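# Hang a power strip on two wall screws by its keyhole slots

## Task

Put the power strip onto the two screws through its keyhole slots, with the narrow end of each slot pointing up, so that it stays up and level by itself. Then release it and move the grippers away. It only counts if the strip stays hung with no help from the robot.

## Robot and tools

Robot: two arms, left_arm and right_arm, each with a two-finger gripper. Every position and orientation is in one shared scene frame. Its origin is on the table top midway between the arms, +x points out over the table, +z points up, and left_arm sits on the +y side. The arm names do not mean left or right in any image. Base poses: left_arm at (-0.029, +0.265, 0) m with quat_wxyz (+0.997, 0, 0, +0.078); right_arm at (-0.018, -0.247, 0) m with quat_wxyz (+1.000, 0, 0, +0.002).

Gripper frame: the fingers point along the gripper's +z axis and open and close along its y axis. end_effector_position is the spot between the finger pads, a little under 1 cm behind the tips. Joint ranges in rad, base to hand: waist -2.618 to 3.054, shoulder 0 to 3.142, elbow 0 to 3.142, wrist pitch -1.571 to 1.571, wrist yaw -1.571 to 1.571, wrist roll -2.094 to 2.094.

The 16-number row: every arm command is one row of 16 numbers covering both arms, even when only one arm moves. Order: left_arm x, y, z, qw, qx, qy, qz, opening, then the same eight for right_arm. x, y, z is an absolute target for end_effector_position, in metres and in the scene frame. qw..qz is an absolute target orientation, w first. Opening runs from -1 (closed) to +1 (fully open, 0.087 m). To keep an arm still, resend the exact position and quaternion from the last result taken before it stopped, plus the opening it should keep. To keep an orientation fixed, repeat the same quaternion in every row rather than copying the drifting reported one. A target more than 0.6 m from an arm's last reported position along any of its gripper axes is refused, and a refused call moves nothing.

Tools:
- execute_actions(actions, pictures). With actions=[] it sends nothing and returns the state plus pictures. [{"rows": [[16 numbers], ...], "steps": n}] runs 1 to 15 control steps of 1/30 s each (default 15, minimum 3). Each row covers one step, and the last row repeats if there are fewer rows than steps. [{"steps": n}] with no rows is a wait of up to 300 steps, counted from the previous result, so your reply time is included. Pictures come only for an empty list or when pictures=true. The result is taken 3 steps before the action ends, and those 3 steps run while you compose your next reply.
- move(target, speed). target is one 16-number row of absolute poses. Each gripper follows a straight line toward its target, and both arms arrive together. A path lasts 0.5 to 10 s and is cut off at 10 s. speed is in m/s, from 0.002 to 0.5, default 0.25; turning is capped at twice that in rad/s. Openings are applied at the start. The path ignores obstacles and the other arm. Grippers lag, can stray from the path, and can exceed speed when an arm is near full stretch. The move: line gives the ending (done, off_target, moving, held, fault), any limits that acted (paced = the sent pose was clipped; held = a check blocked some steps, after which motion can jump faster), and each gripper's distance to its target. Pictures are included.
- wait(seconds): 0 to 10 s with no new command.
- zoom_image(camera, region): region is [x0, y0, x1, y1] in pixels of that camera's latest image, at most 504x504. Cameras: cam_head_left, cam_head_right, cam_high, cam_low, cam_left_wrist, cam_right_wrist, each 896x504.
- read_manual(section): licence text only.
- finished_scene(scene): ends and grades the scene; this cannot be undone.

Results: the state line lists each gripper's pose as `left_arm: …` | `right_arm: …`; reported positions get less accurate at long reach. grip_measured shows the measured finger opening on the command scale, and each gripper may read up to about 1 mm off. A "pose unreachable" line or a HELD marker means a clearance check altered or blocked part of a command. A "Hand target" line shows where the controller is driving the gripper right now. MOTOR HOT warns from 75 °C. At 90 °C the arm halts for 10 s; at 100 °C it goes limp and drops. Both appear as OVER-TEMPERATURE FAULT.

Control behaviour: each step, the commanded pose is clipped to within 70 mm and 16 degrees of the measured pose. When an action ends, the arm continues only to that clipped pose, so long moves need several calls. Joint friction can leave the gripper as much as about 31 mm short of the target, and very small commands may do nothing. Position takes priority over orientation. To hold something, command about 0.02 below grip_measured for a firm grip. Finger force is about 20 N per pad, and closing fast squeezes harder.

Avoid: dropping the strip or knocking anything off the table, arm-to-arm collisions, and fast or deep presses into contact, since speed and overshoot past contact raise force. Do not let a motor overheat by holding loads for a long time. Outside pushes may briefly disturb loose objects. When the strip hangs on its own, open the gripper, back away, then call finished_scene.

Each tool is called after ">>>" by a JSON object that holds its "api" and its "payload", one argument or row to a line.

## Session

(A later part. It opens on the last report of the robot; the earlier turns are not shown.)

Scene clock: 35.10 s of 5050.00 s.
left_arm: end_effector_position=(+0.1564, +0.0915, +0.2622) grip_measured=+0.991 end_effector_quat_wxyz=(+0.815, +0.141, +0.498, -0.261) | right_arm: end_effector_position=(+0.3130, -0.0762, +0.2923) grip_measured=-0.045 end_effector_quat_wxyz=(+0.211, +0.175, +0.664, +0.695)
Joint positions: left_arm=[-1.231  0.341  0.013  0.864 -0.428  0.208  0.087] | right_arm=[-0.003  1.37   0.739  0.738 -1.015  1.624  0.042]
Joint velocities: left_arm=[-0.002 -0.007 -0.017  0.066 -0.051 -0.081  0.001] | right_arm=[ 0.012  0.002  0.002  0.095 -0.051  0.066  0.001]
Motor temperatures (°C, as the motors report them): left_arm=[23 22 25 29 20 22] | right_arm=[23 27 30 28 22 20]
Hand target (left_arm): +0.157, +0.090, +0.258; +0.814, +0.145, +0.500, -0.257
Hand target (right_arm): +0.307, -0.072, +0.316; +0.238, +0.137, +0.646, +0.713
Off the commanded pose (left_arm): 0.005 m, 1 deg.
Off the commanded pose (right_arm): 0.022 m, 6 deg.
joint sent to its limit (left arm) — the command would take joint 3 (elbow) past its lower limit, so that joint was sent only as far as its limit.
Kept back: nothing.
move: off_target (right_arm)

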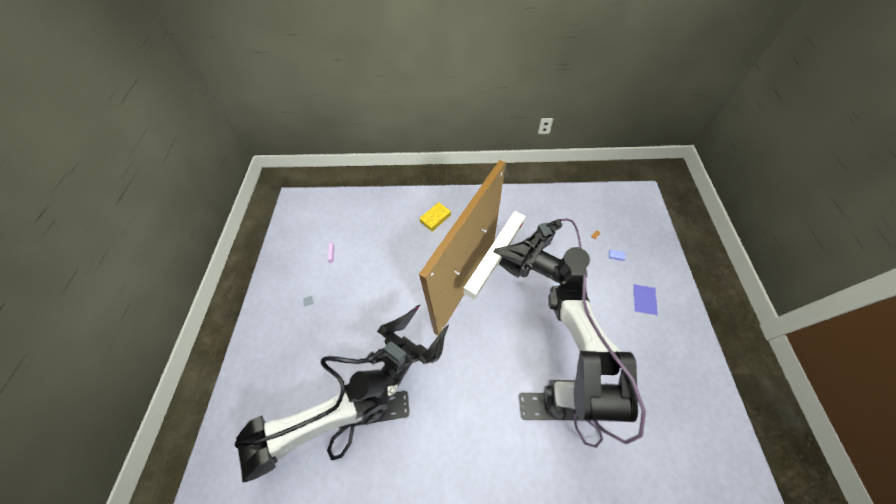

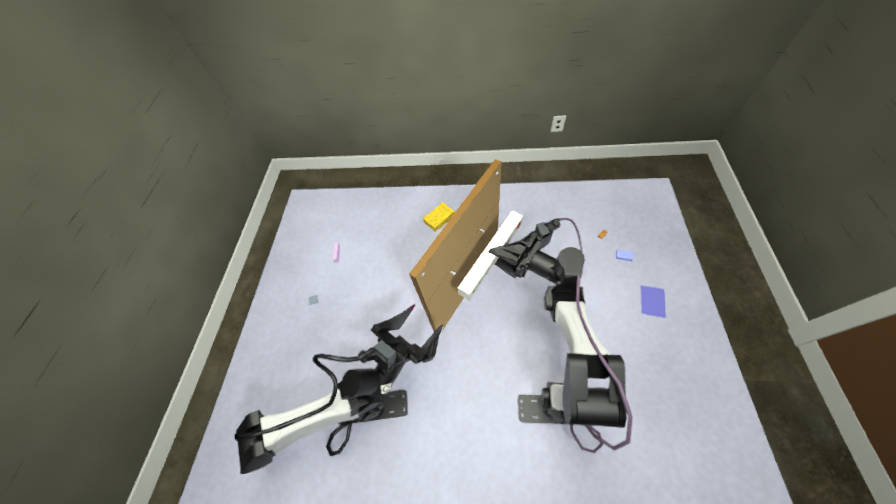

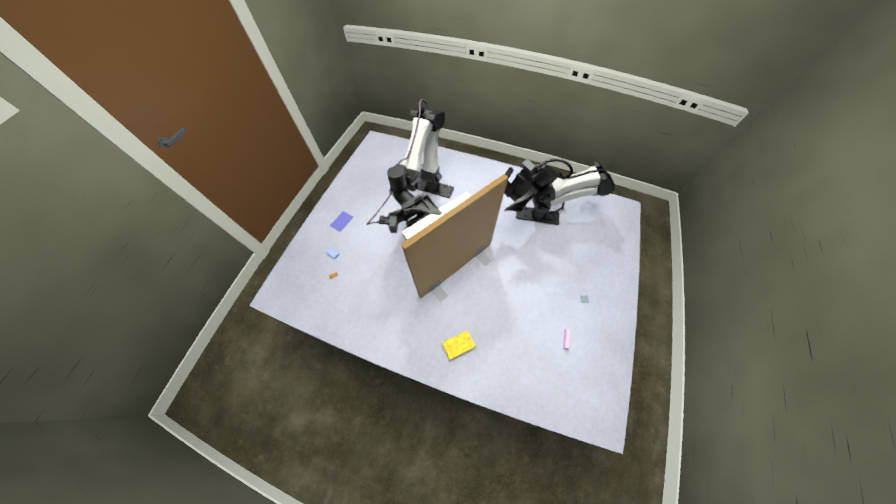

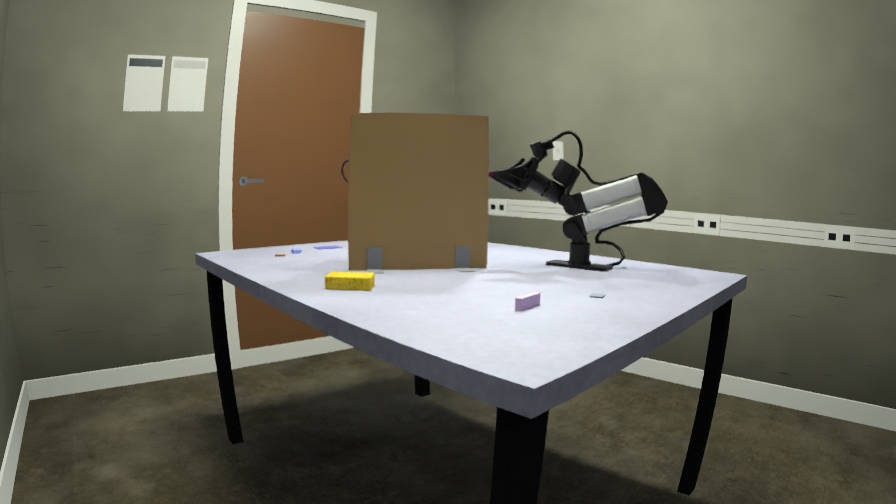

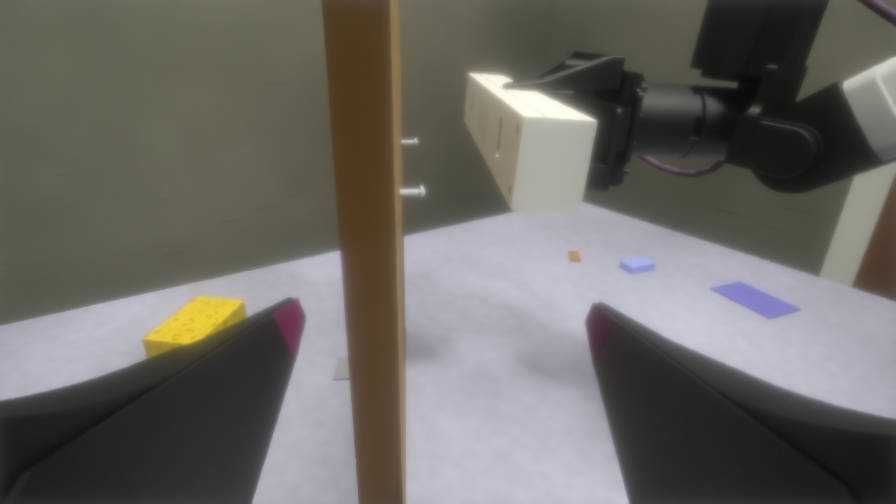

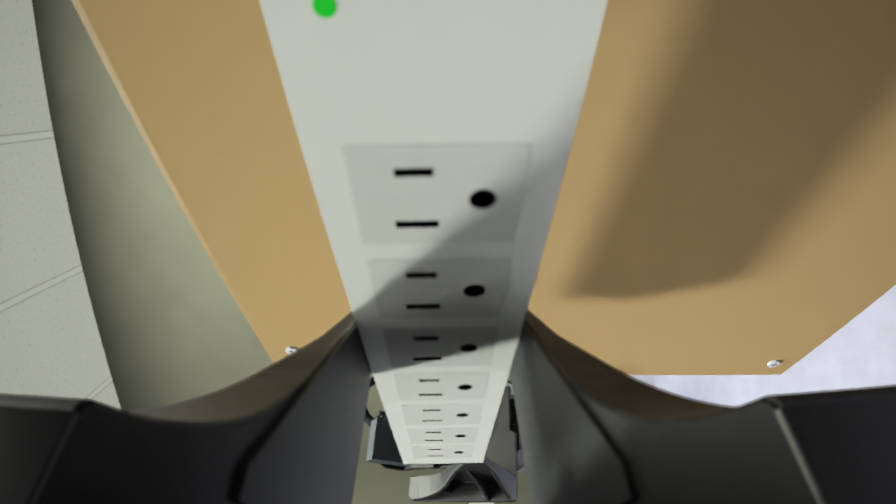

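>>> {"api": "move", "payload": {
  "target": [0.1565,0.09,0.258,0.815,0.144,0.499,-0.257,1,0.324,-0.052,0.292,0.215,0.15,0.665,0.70,-0.3],
  "speed": 0.08
}}

>>> {"api": "zoom_image", "payload": {
  "camera": "cam_left_wrist",
  "region": [380,80,580,260]
}}

>>> {"api": "zoom_image", "payload": {
  "camera": "cam_head_left",
  "region": [410,190,550,310]
}}

Scene clock: 36.13 s of 5050.00 s.
left_arm: end_effector_position=(+0.1566, +0.0918, +0.2623) grip_measured=+0.991 end_effector_quat_wxyz=(+0.815, +0.141, +0.498, -0.260) | right_arm: end_effector_position=(+0.3203, -0.0551, +0.2585) grip_measured=-0.045 end_effector_quat_wxyz=(+0.175, +0.193, +0.685, +0.680)
Joint positions: left_arm=[-1.231  0.341  0.013  0.864 -0.43   0.21   0.087] | right_arm=[ 0.065  1.446  0.739  0.682 -0.975  1.573  0.042]
Joint velocities: left_arm=[-0.002  0.017 -0.007 -0.007  0.007 -0.051 -0.001] | right_arm=[-0.007 -0.017  0.002 -0.095  0.066 -0.007 -0.   ]
Motor temperatures (°C, as the motors report them): left_arm=[23 22 25 29 20 22] | right_arm=[23 27 30 28 22 20]
Hand target (left_arm): +0.157, +0.090, +0.258; +0.814, +0.145, +0.500, -0.257
Hand target (right_arm): +0.321, -0.052, +0.291; +0.214, +0.150, +0.666, +0.699
Off the commanded pose (left_arm): 0.005 m, 1 deg.
Off the commanded pose (right_arm): 0.034 m, 8 deg.
joint sent to its limit (left arm) — the command would take joint 3 (elbow) past its lower limit, so that joint was sent only as far as its limit.
Kept back: nothing.
move: off_target (right_arm)

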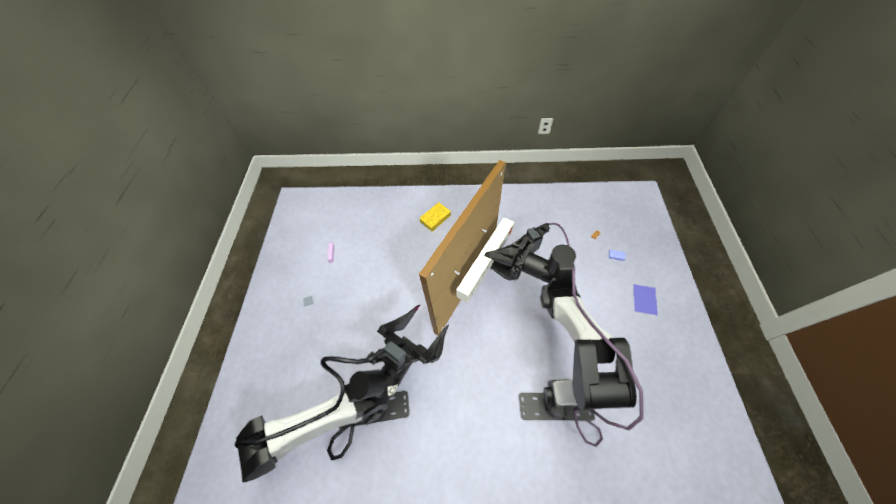

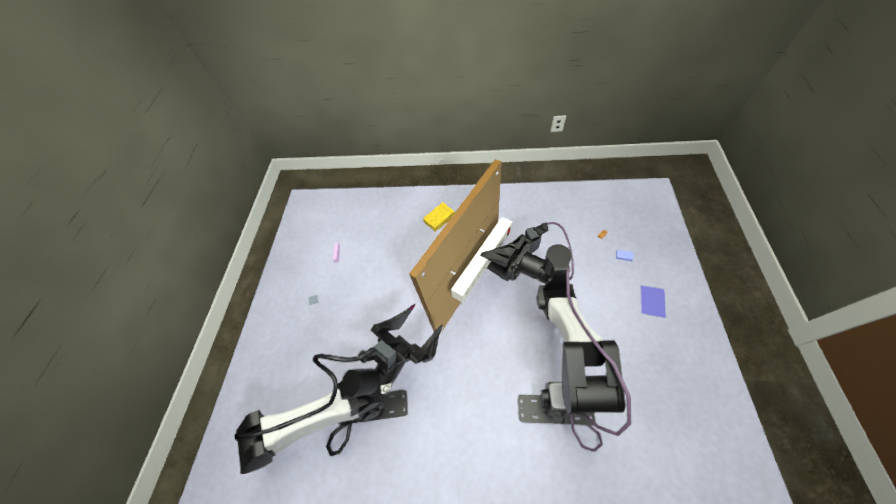

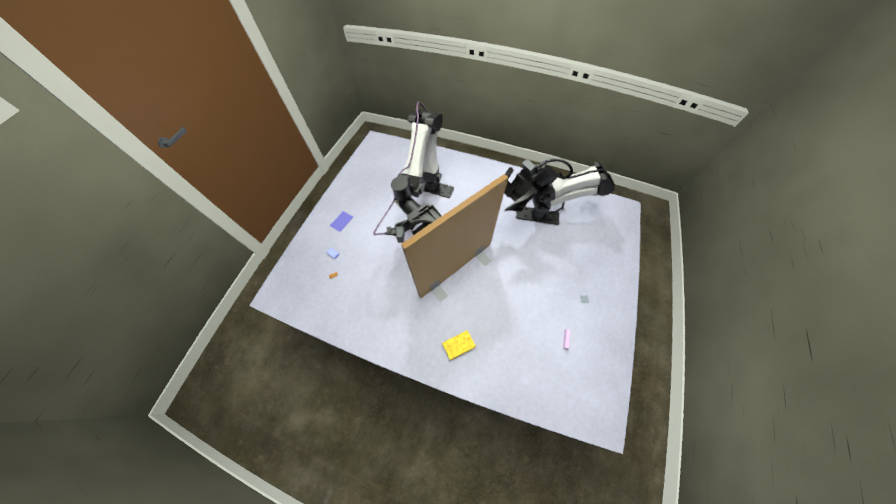

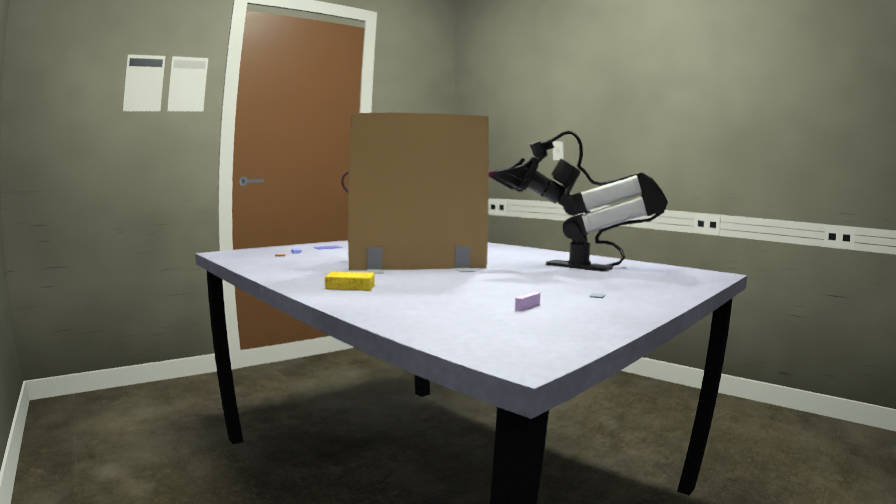

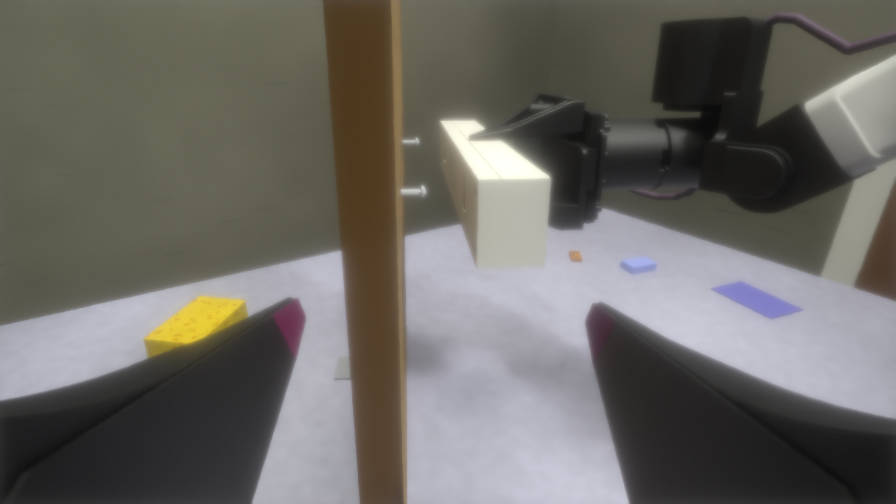

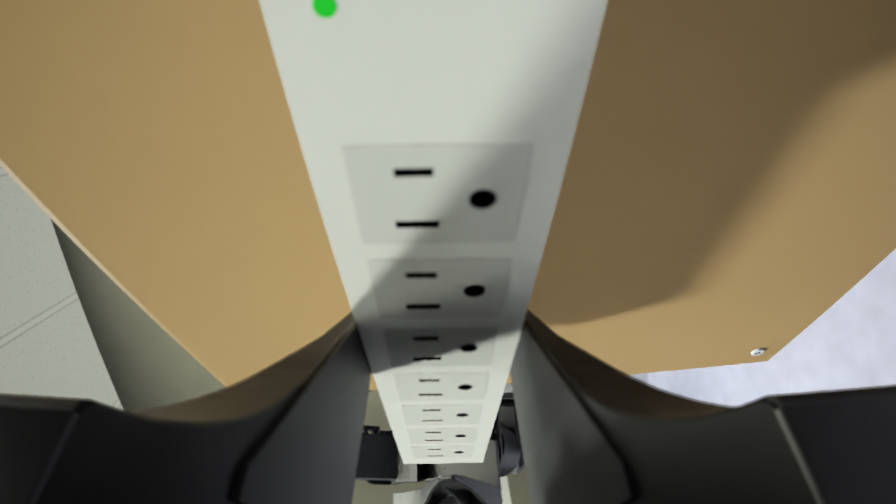

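Region (380, 80, 580, 260) of cam_left_wrist's 896x504 image, scaled by 2.520, with more detail than that image has; it fills the top 454 rows of this view, and the rest is white.

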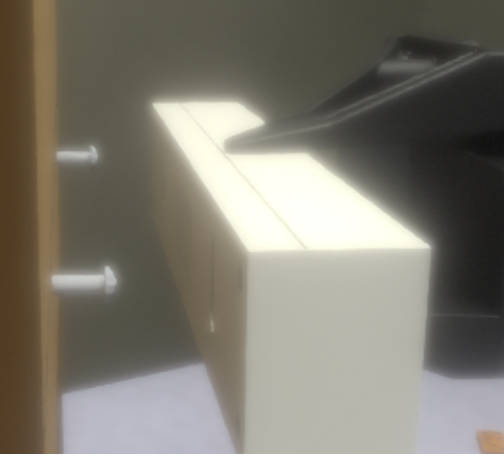

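Region (410, 190, 550, 310) of cam_head_left's 896x504 image, scaled by 3.600, with more detail than that image has; it fills the top 432 rows of this view, and the rest is white.

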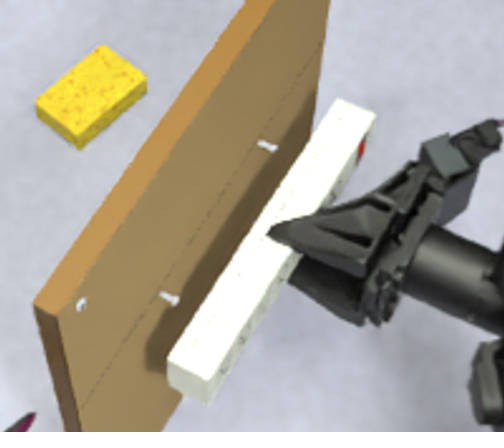

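>>> {"api": "move", "payload": {
  "target": [0.1565,0.09,0.258,0.815,0.144,0.499,-0.257,1,0.325,-0.050,0.27,0.23,0.14,0.66,0.70,-0.3],
  "speed": 0.08
}}

>>> {"api": "execute_actions", "payload": {
  "actions": [
    {"rows":[[0.1565,0.09,0.258,0.815,0.144,0.499,-0.257,1,0.338,-0.032,0.272,0.23,0.14,0.66,0.70,-0.3]]}
  ]
}}

>>> {"api": "wait", "payload": {
  "seconds": 0.3
}}

>>> {"api": "zoom_image", "payload": {
  "camera": "cam_head_left",
  "region": [410,190,550,310]
}}

Scene clock: 37.90 s of 5050.00 s.
left_arm: end_effector_position=(+0.1566, +0.0918, +0.2623) grip_measured=+0.991 end_effector_quat_wxyz=(+0.815, +0.141, +0.498, -0.260) | right_arm: end_effector_position=(+0.3269, -0.0536, +0.2452) grip_measured=-0.045 end_effector_quat_wxyz=(+0.198, +0.179, +0.685, +0.678)
Joint positions: left_arm=[-1.231  0.341  0.013  0.864 -0.43   0.21   0.087] | right_arm=[ 0.072  1.498  0.716  0.779 -0.956  1.54   0.042]
Joint velocities: left_arm=[-0.022 -0.017 -0.002 -0.051 -0.066  0.037  0.001] | right_arm=[-0.012 -0.007  0.017  0.022 -0.022  0.037 -0.   ]
Motor temperatures (°C, as the motors report them): left_arm=[23 22 25 29 20 22] | right_arm=[23 27 30 29 22 20]
Hand target (left_arm): +0.157, +0.090, +0.258; +0.814, +0.145, +0.500, -0.257
Hand target (right_arm): +0.323, -0.050, +0.270; +0.229, +0.140, +0.663, +0.699
Off the commanded pose (left_arm): 0.005 m, 1 deg.
Off the commanded pose (right_arm): 0.025 m, 7 deg.
joint sent to its limit (left arm) — the command would take joint 3 (elbow) past its lower limit, so that joint was sent only as far as its limit.
Kept back: nothing.
move: off_target (right_arm)

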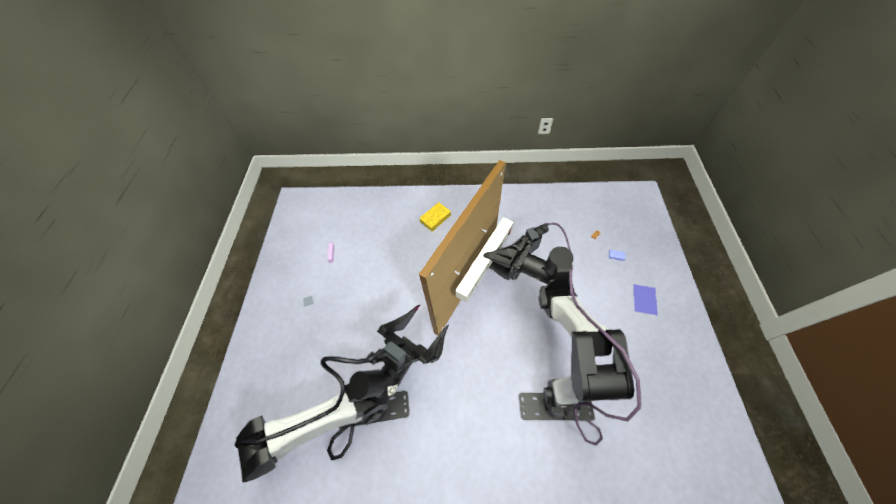

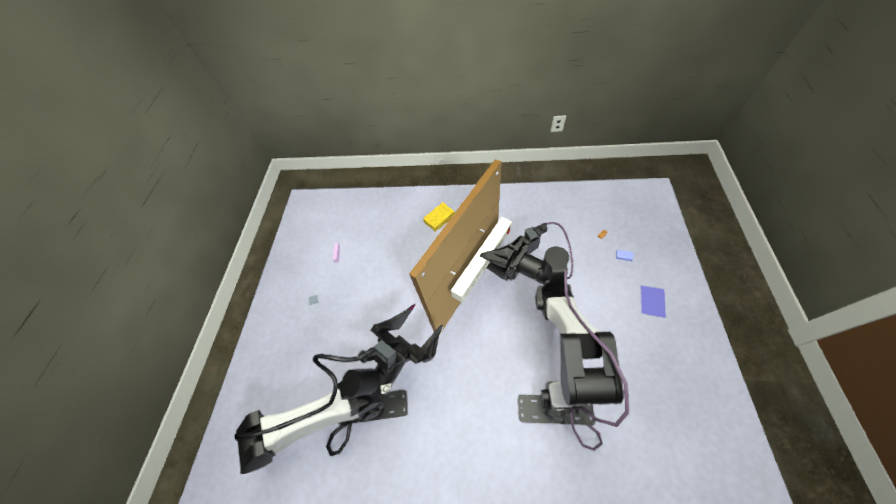

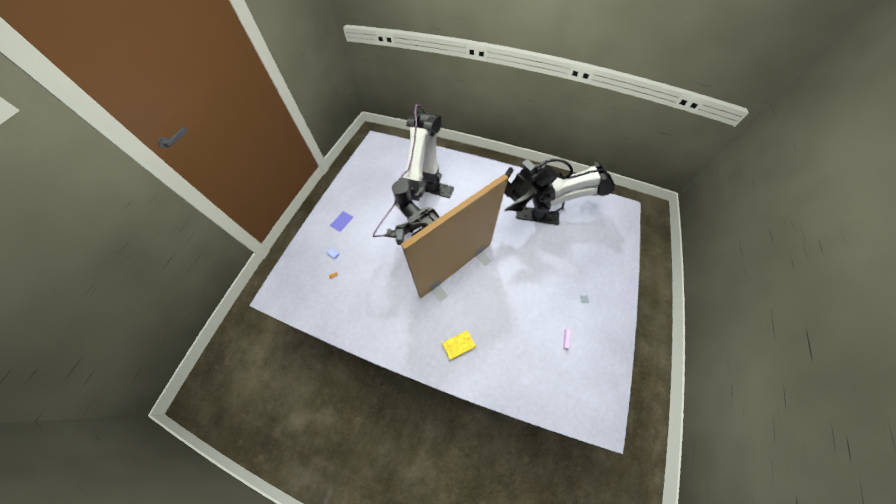

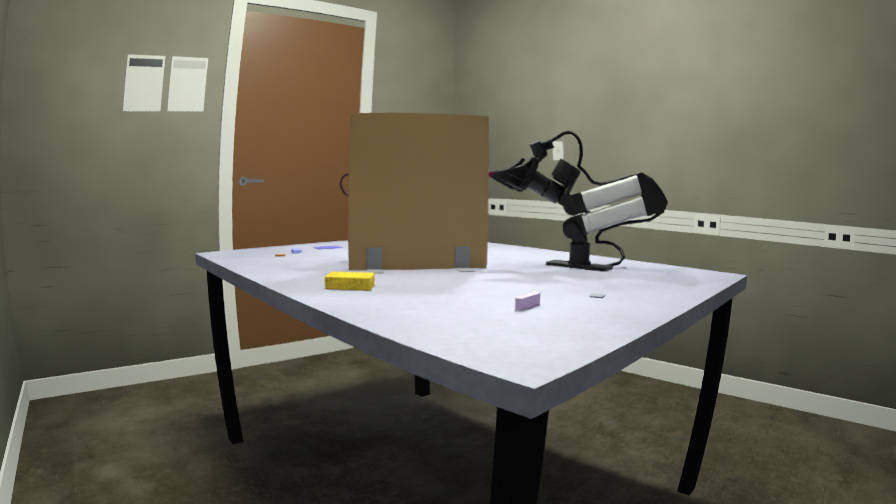

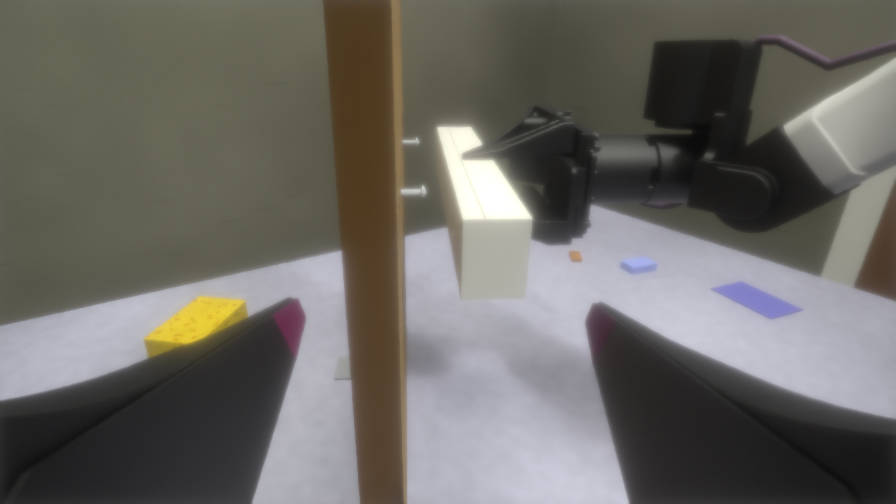

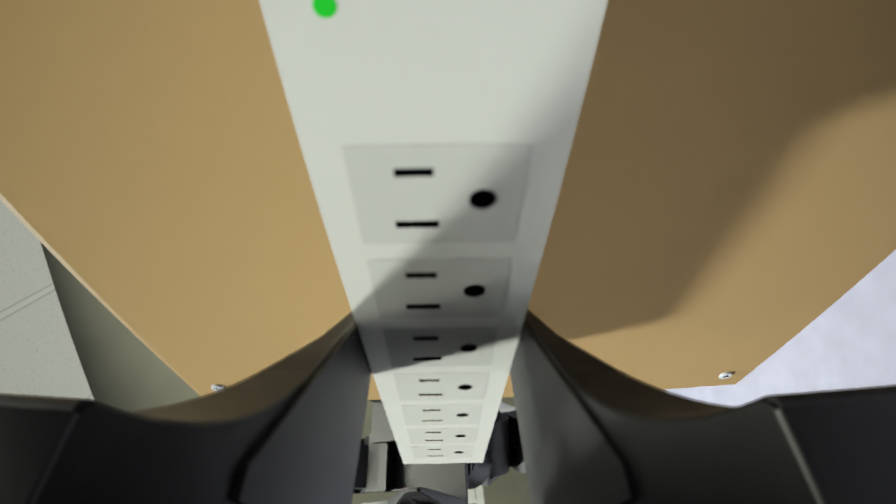

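Scene clock: 38.30 s of 5050.00 s.
left_arm: end_effector_position=(+0.1566, +0.0918, +0.2623) grip_measured=+0.991 end_effector_quat_wxyz=(+0.815, +0.141, +0.498, -0.260) | right_arm: end_effector_position=(+0.3307, -0.0342, +0.2294) grip_measured=-0.045 end_effector_quat_wxyz=(+0.181, +0.187, +0.691, +0.674)
Joint positions: left_arm=[-1.231  0.341  0.013  0.864 -0.43   0.21   0.087] | right_arm=[ 0.133  1.554  0.723  0.79  -0.908  1.541  0.042]
Joint velocities: left_arm=[ 0.007 -0.002 -0.022 -0.007  0.007 -0.022 -0.001] | right_arm=[-0.022 -0.007 -0.012 -0.066  0.037  0.022 -0.001]
Motor temperatures (°C, as the motors report them): left_arm=[23 22 25 29 20 22] | right_arm=[23 27 30 29 22 20]
joint sent to its limit (left arm) — the command would take joint 3 (elbow) past its lower limit, so that joint was sent only as far as its limit.
Steps of this call (steps 1 to 12: the first 12 steps of this action). Readings (end_effector_position):
1: left_arm (+0.1566, +0.0918, +0.2623) | right_arm (+0.3276, -0.0518, +0.2440)
2: left_arm (+0.1566, +0.0918, +0.2623) | right_arm (+0.3288, -0.0480, +0.2427)
4: left_arm (+0.1566, +0.0918, +0.2623) | right_arm (+0.3292, -0.0397, +0.2367)
8: left_arm (+0.1566, +0.0918, +0.2623) | right_arm (+0.3289, -0.0337, +0.2294)
12: the state above

Scene clock: 38.70 s of 5050.00 s.
left_arm: end_effector_position=(+0.1566, +0.0918, +0.2623) grip_measured=+0.991 end_effector_quat_wxyz=(+0.815, +0.141, +0.498, -0.260) | right_arm: end_effector_position=(+0.3316, -0.0345, +0.2293) grip_measured=-0.045 end_effector_quat_wxyz=(+0.183, +0.189, +0.691, +0.674)
Joint positions: left_arm=[-1.231  0.341  0.013  0.864 -0.43   0.21   0.087] | right_arm=[ 0.133  1.554  0.723  0.79  -0.902  1.541  0.042]
Joint velocities: left_arm=[-0.007  0.002 -0.002  0.037  0.051 -0.066  0.   ] | right_arm=[-0.012 -0.012  0.007 -0.051  0.007 -0.037 -0.   ]
Motor temperatures (°C, as the motors report them): left_arm=[23 22 25 29 20 22] | right_arm=[23 27 30 29 22 20]
Hand target (left_arm): +0.157, +0.090, +0.258; +0.814, +0.145, +0.500, -0.257
Hand target (right_arm): +0.334, -0.033, +0.272; +0.229, +0.140, +0.662, +0.700
Off the commanded pose (left_arm): 0.005 m, 1 deg.
Off the commanded pose (right_arm): 0.043 m, 9 deg.
joint sent to its limit (left arm) — the command would take joint 3 (elbow) past its lower limit, so that joint was sent only as far as its limit.
Kept back: nothing.
Steps of this call (steps 1 to 3: the last 3 steps of your previous action; steps 4 to 12: nothing new was sent). Readings (end_effector_position):
1: left_arm (+0.1566, +0.0918, +0.2623) | right_arm (+0.3309, -0.0343, +0.2294)
2: left_arm (+0.1566, +0.0918, +0.2623) | right_arm (+0.3311, -0.0343, +0.2293)
4: left_arm (+0.1566, +0.0918, +0.2623) | right_arm (+0.3314, -0.0344, +0.2293)
8: left_arm (+0.1566, +0.0918, +0.2623) | right_arm (+0.3316, -0.0345, +0.2293)
12: the state above

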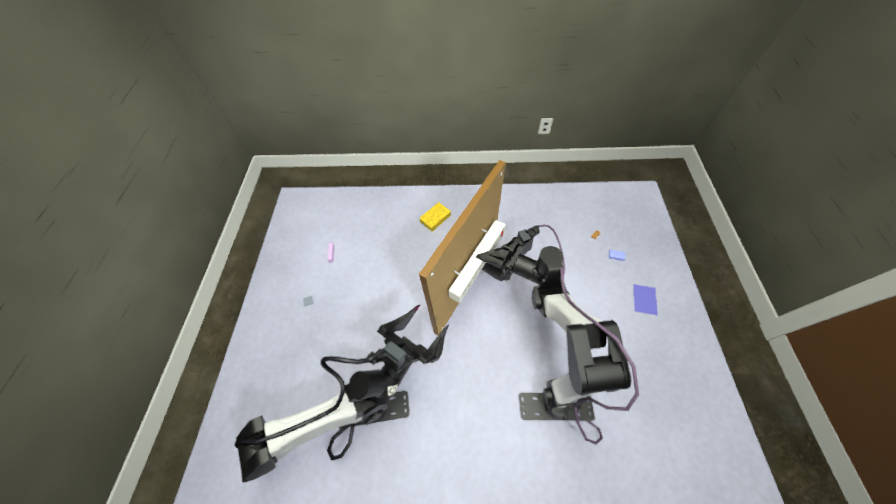

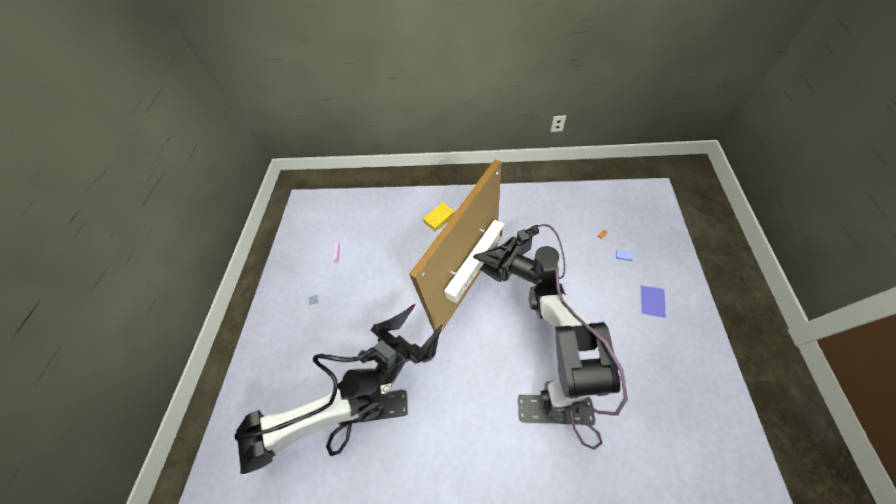

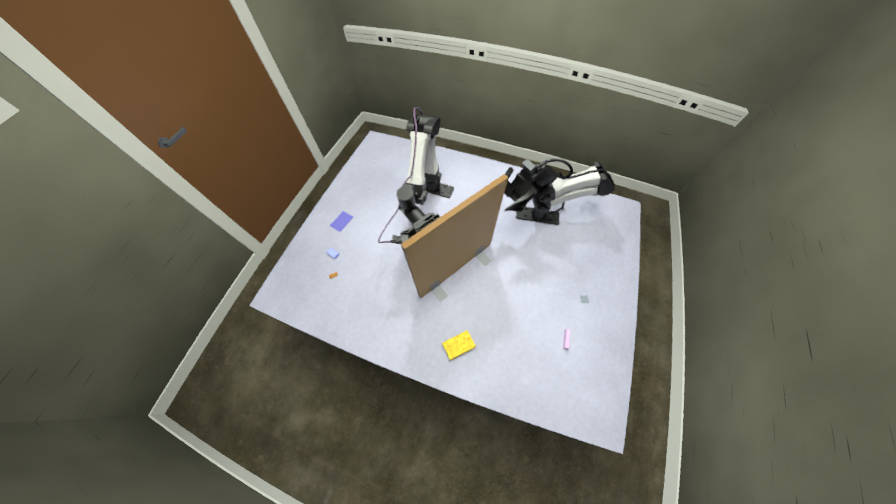

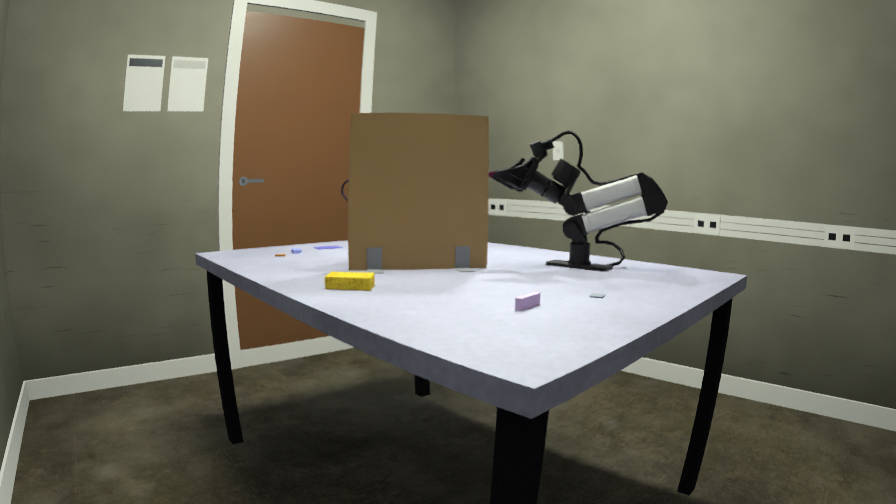

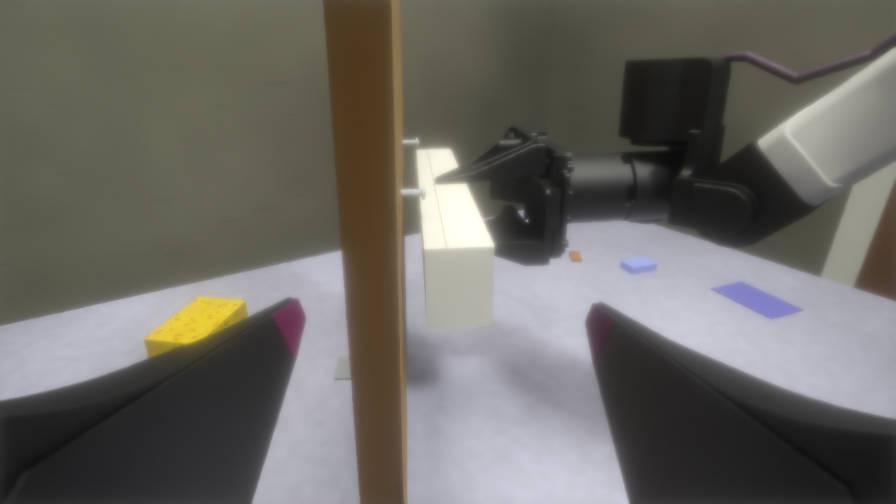

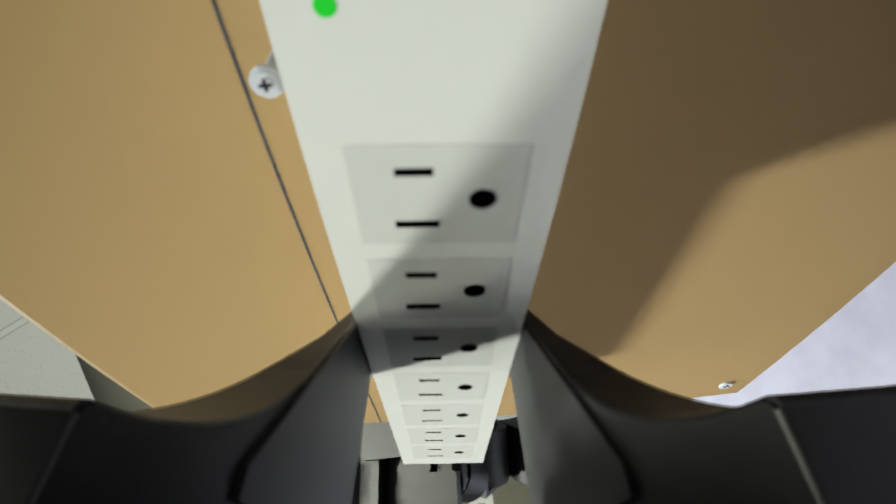

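Region (410, 190, 550, 310) of cam_head_left's 896x504 image, scaled by 3.600, with more detail than that image has; it fills the top 432 rows of this view, and the rest is white.

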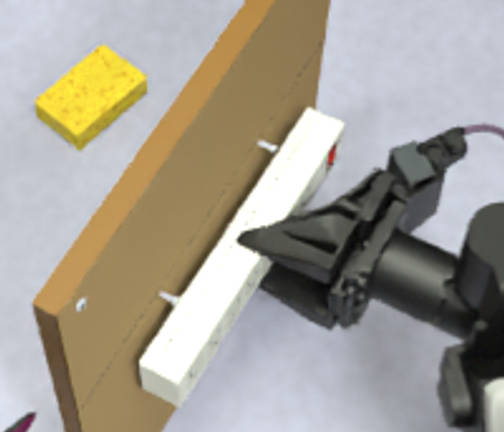

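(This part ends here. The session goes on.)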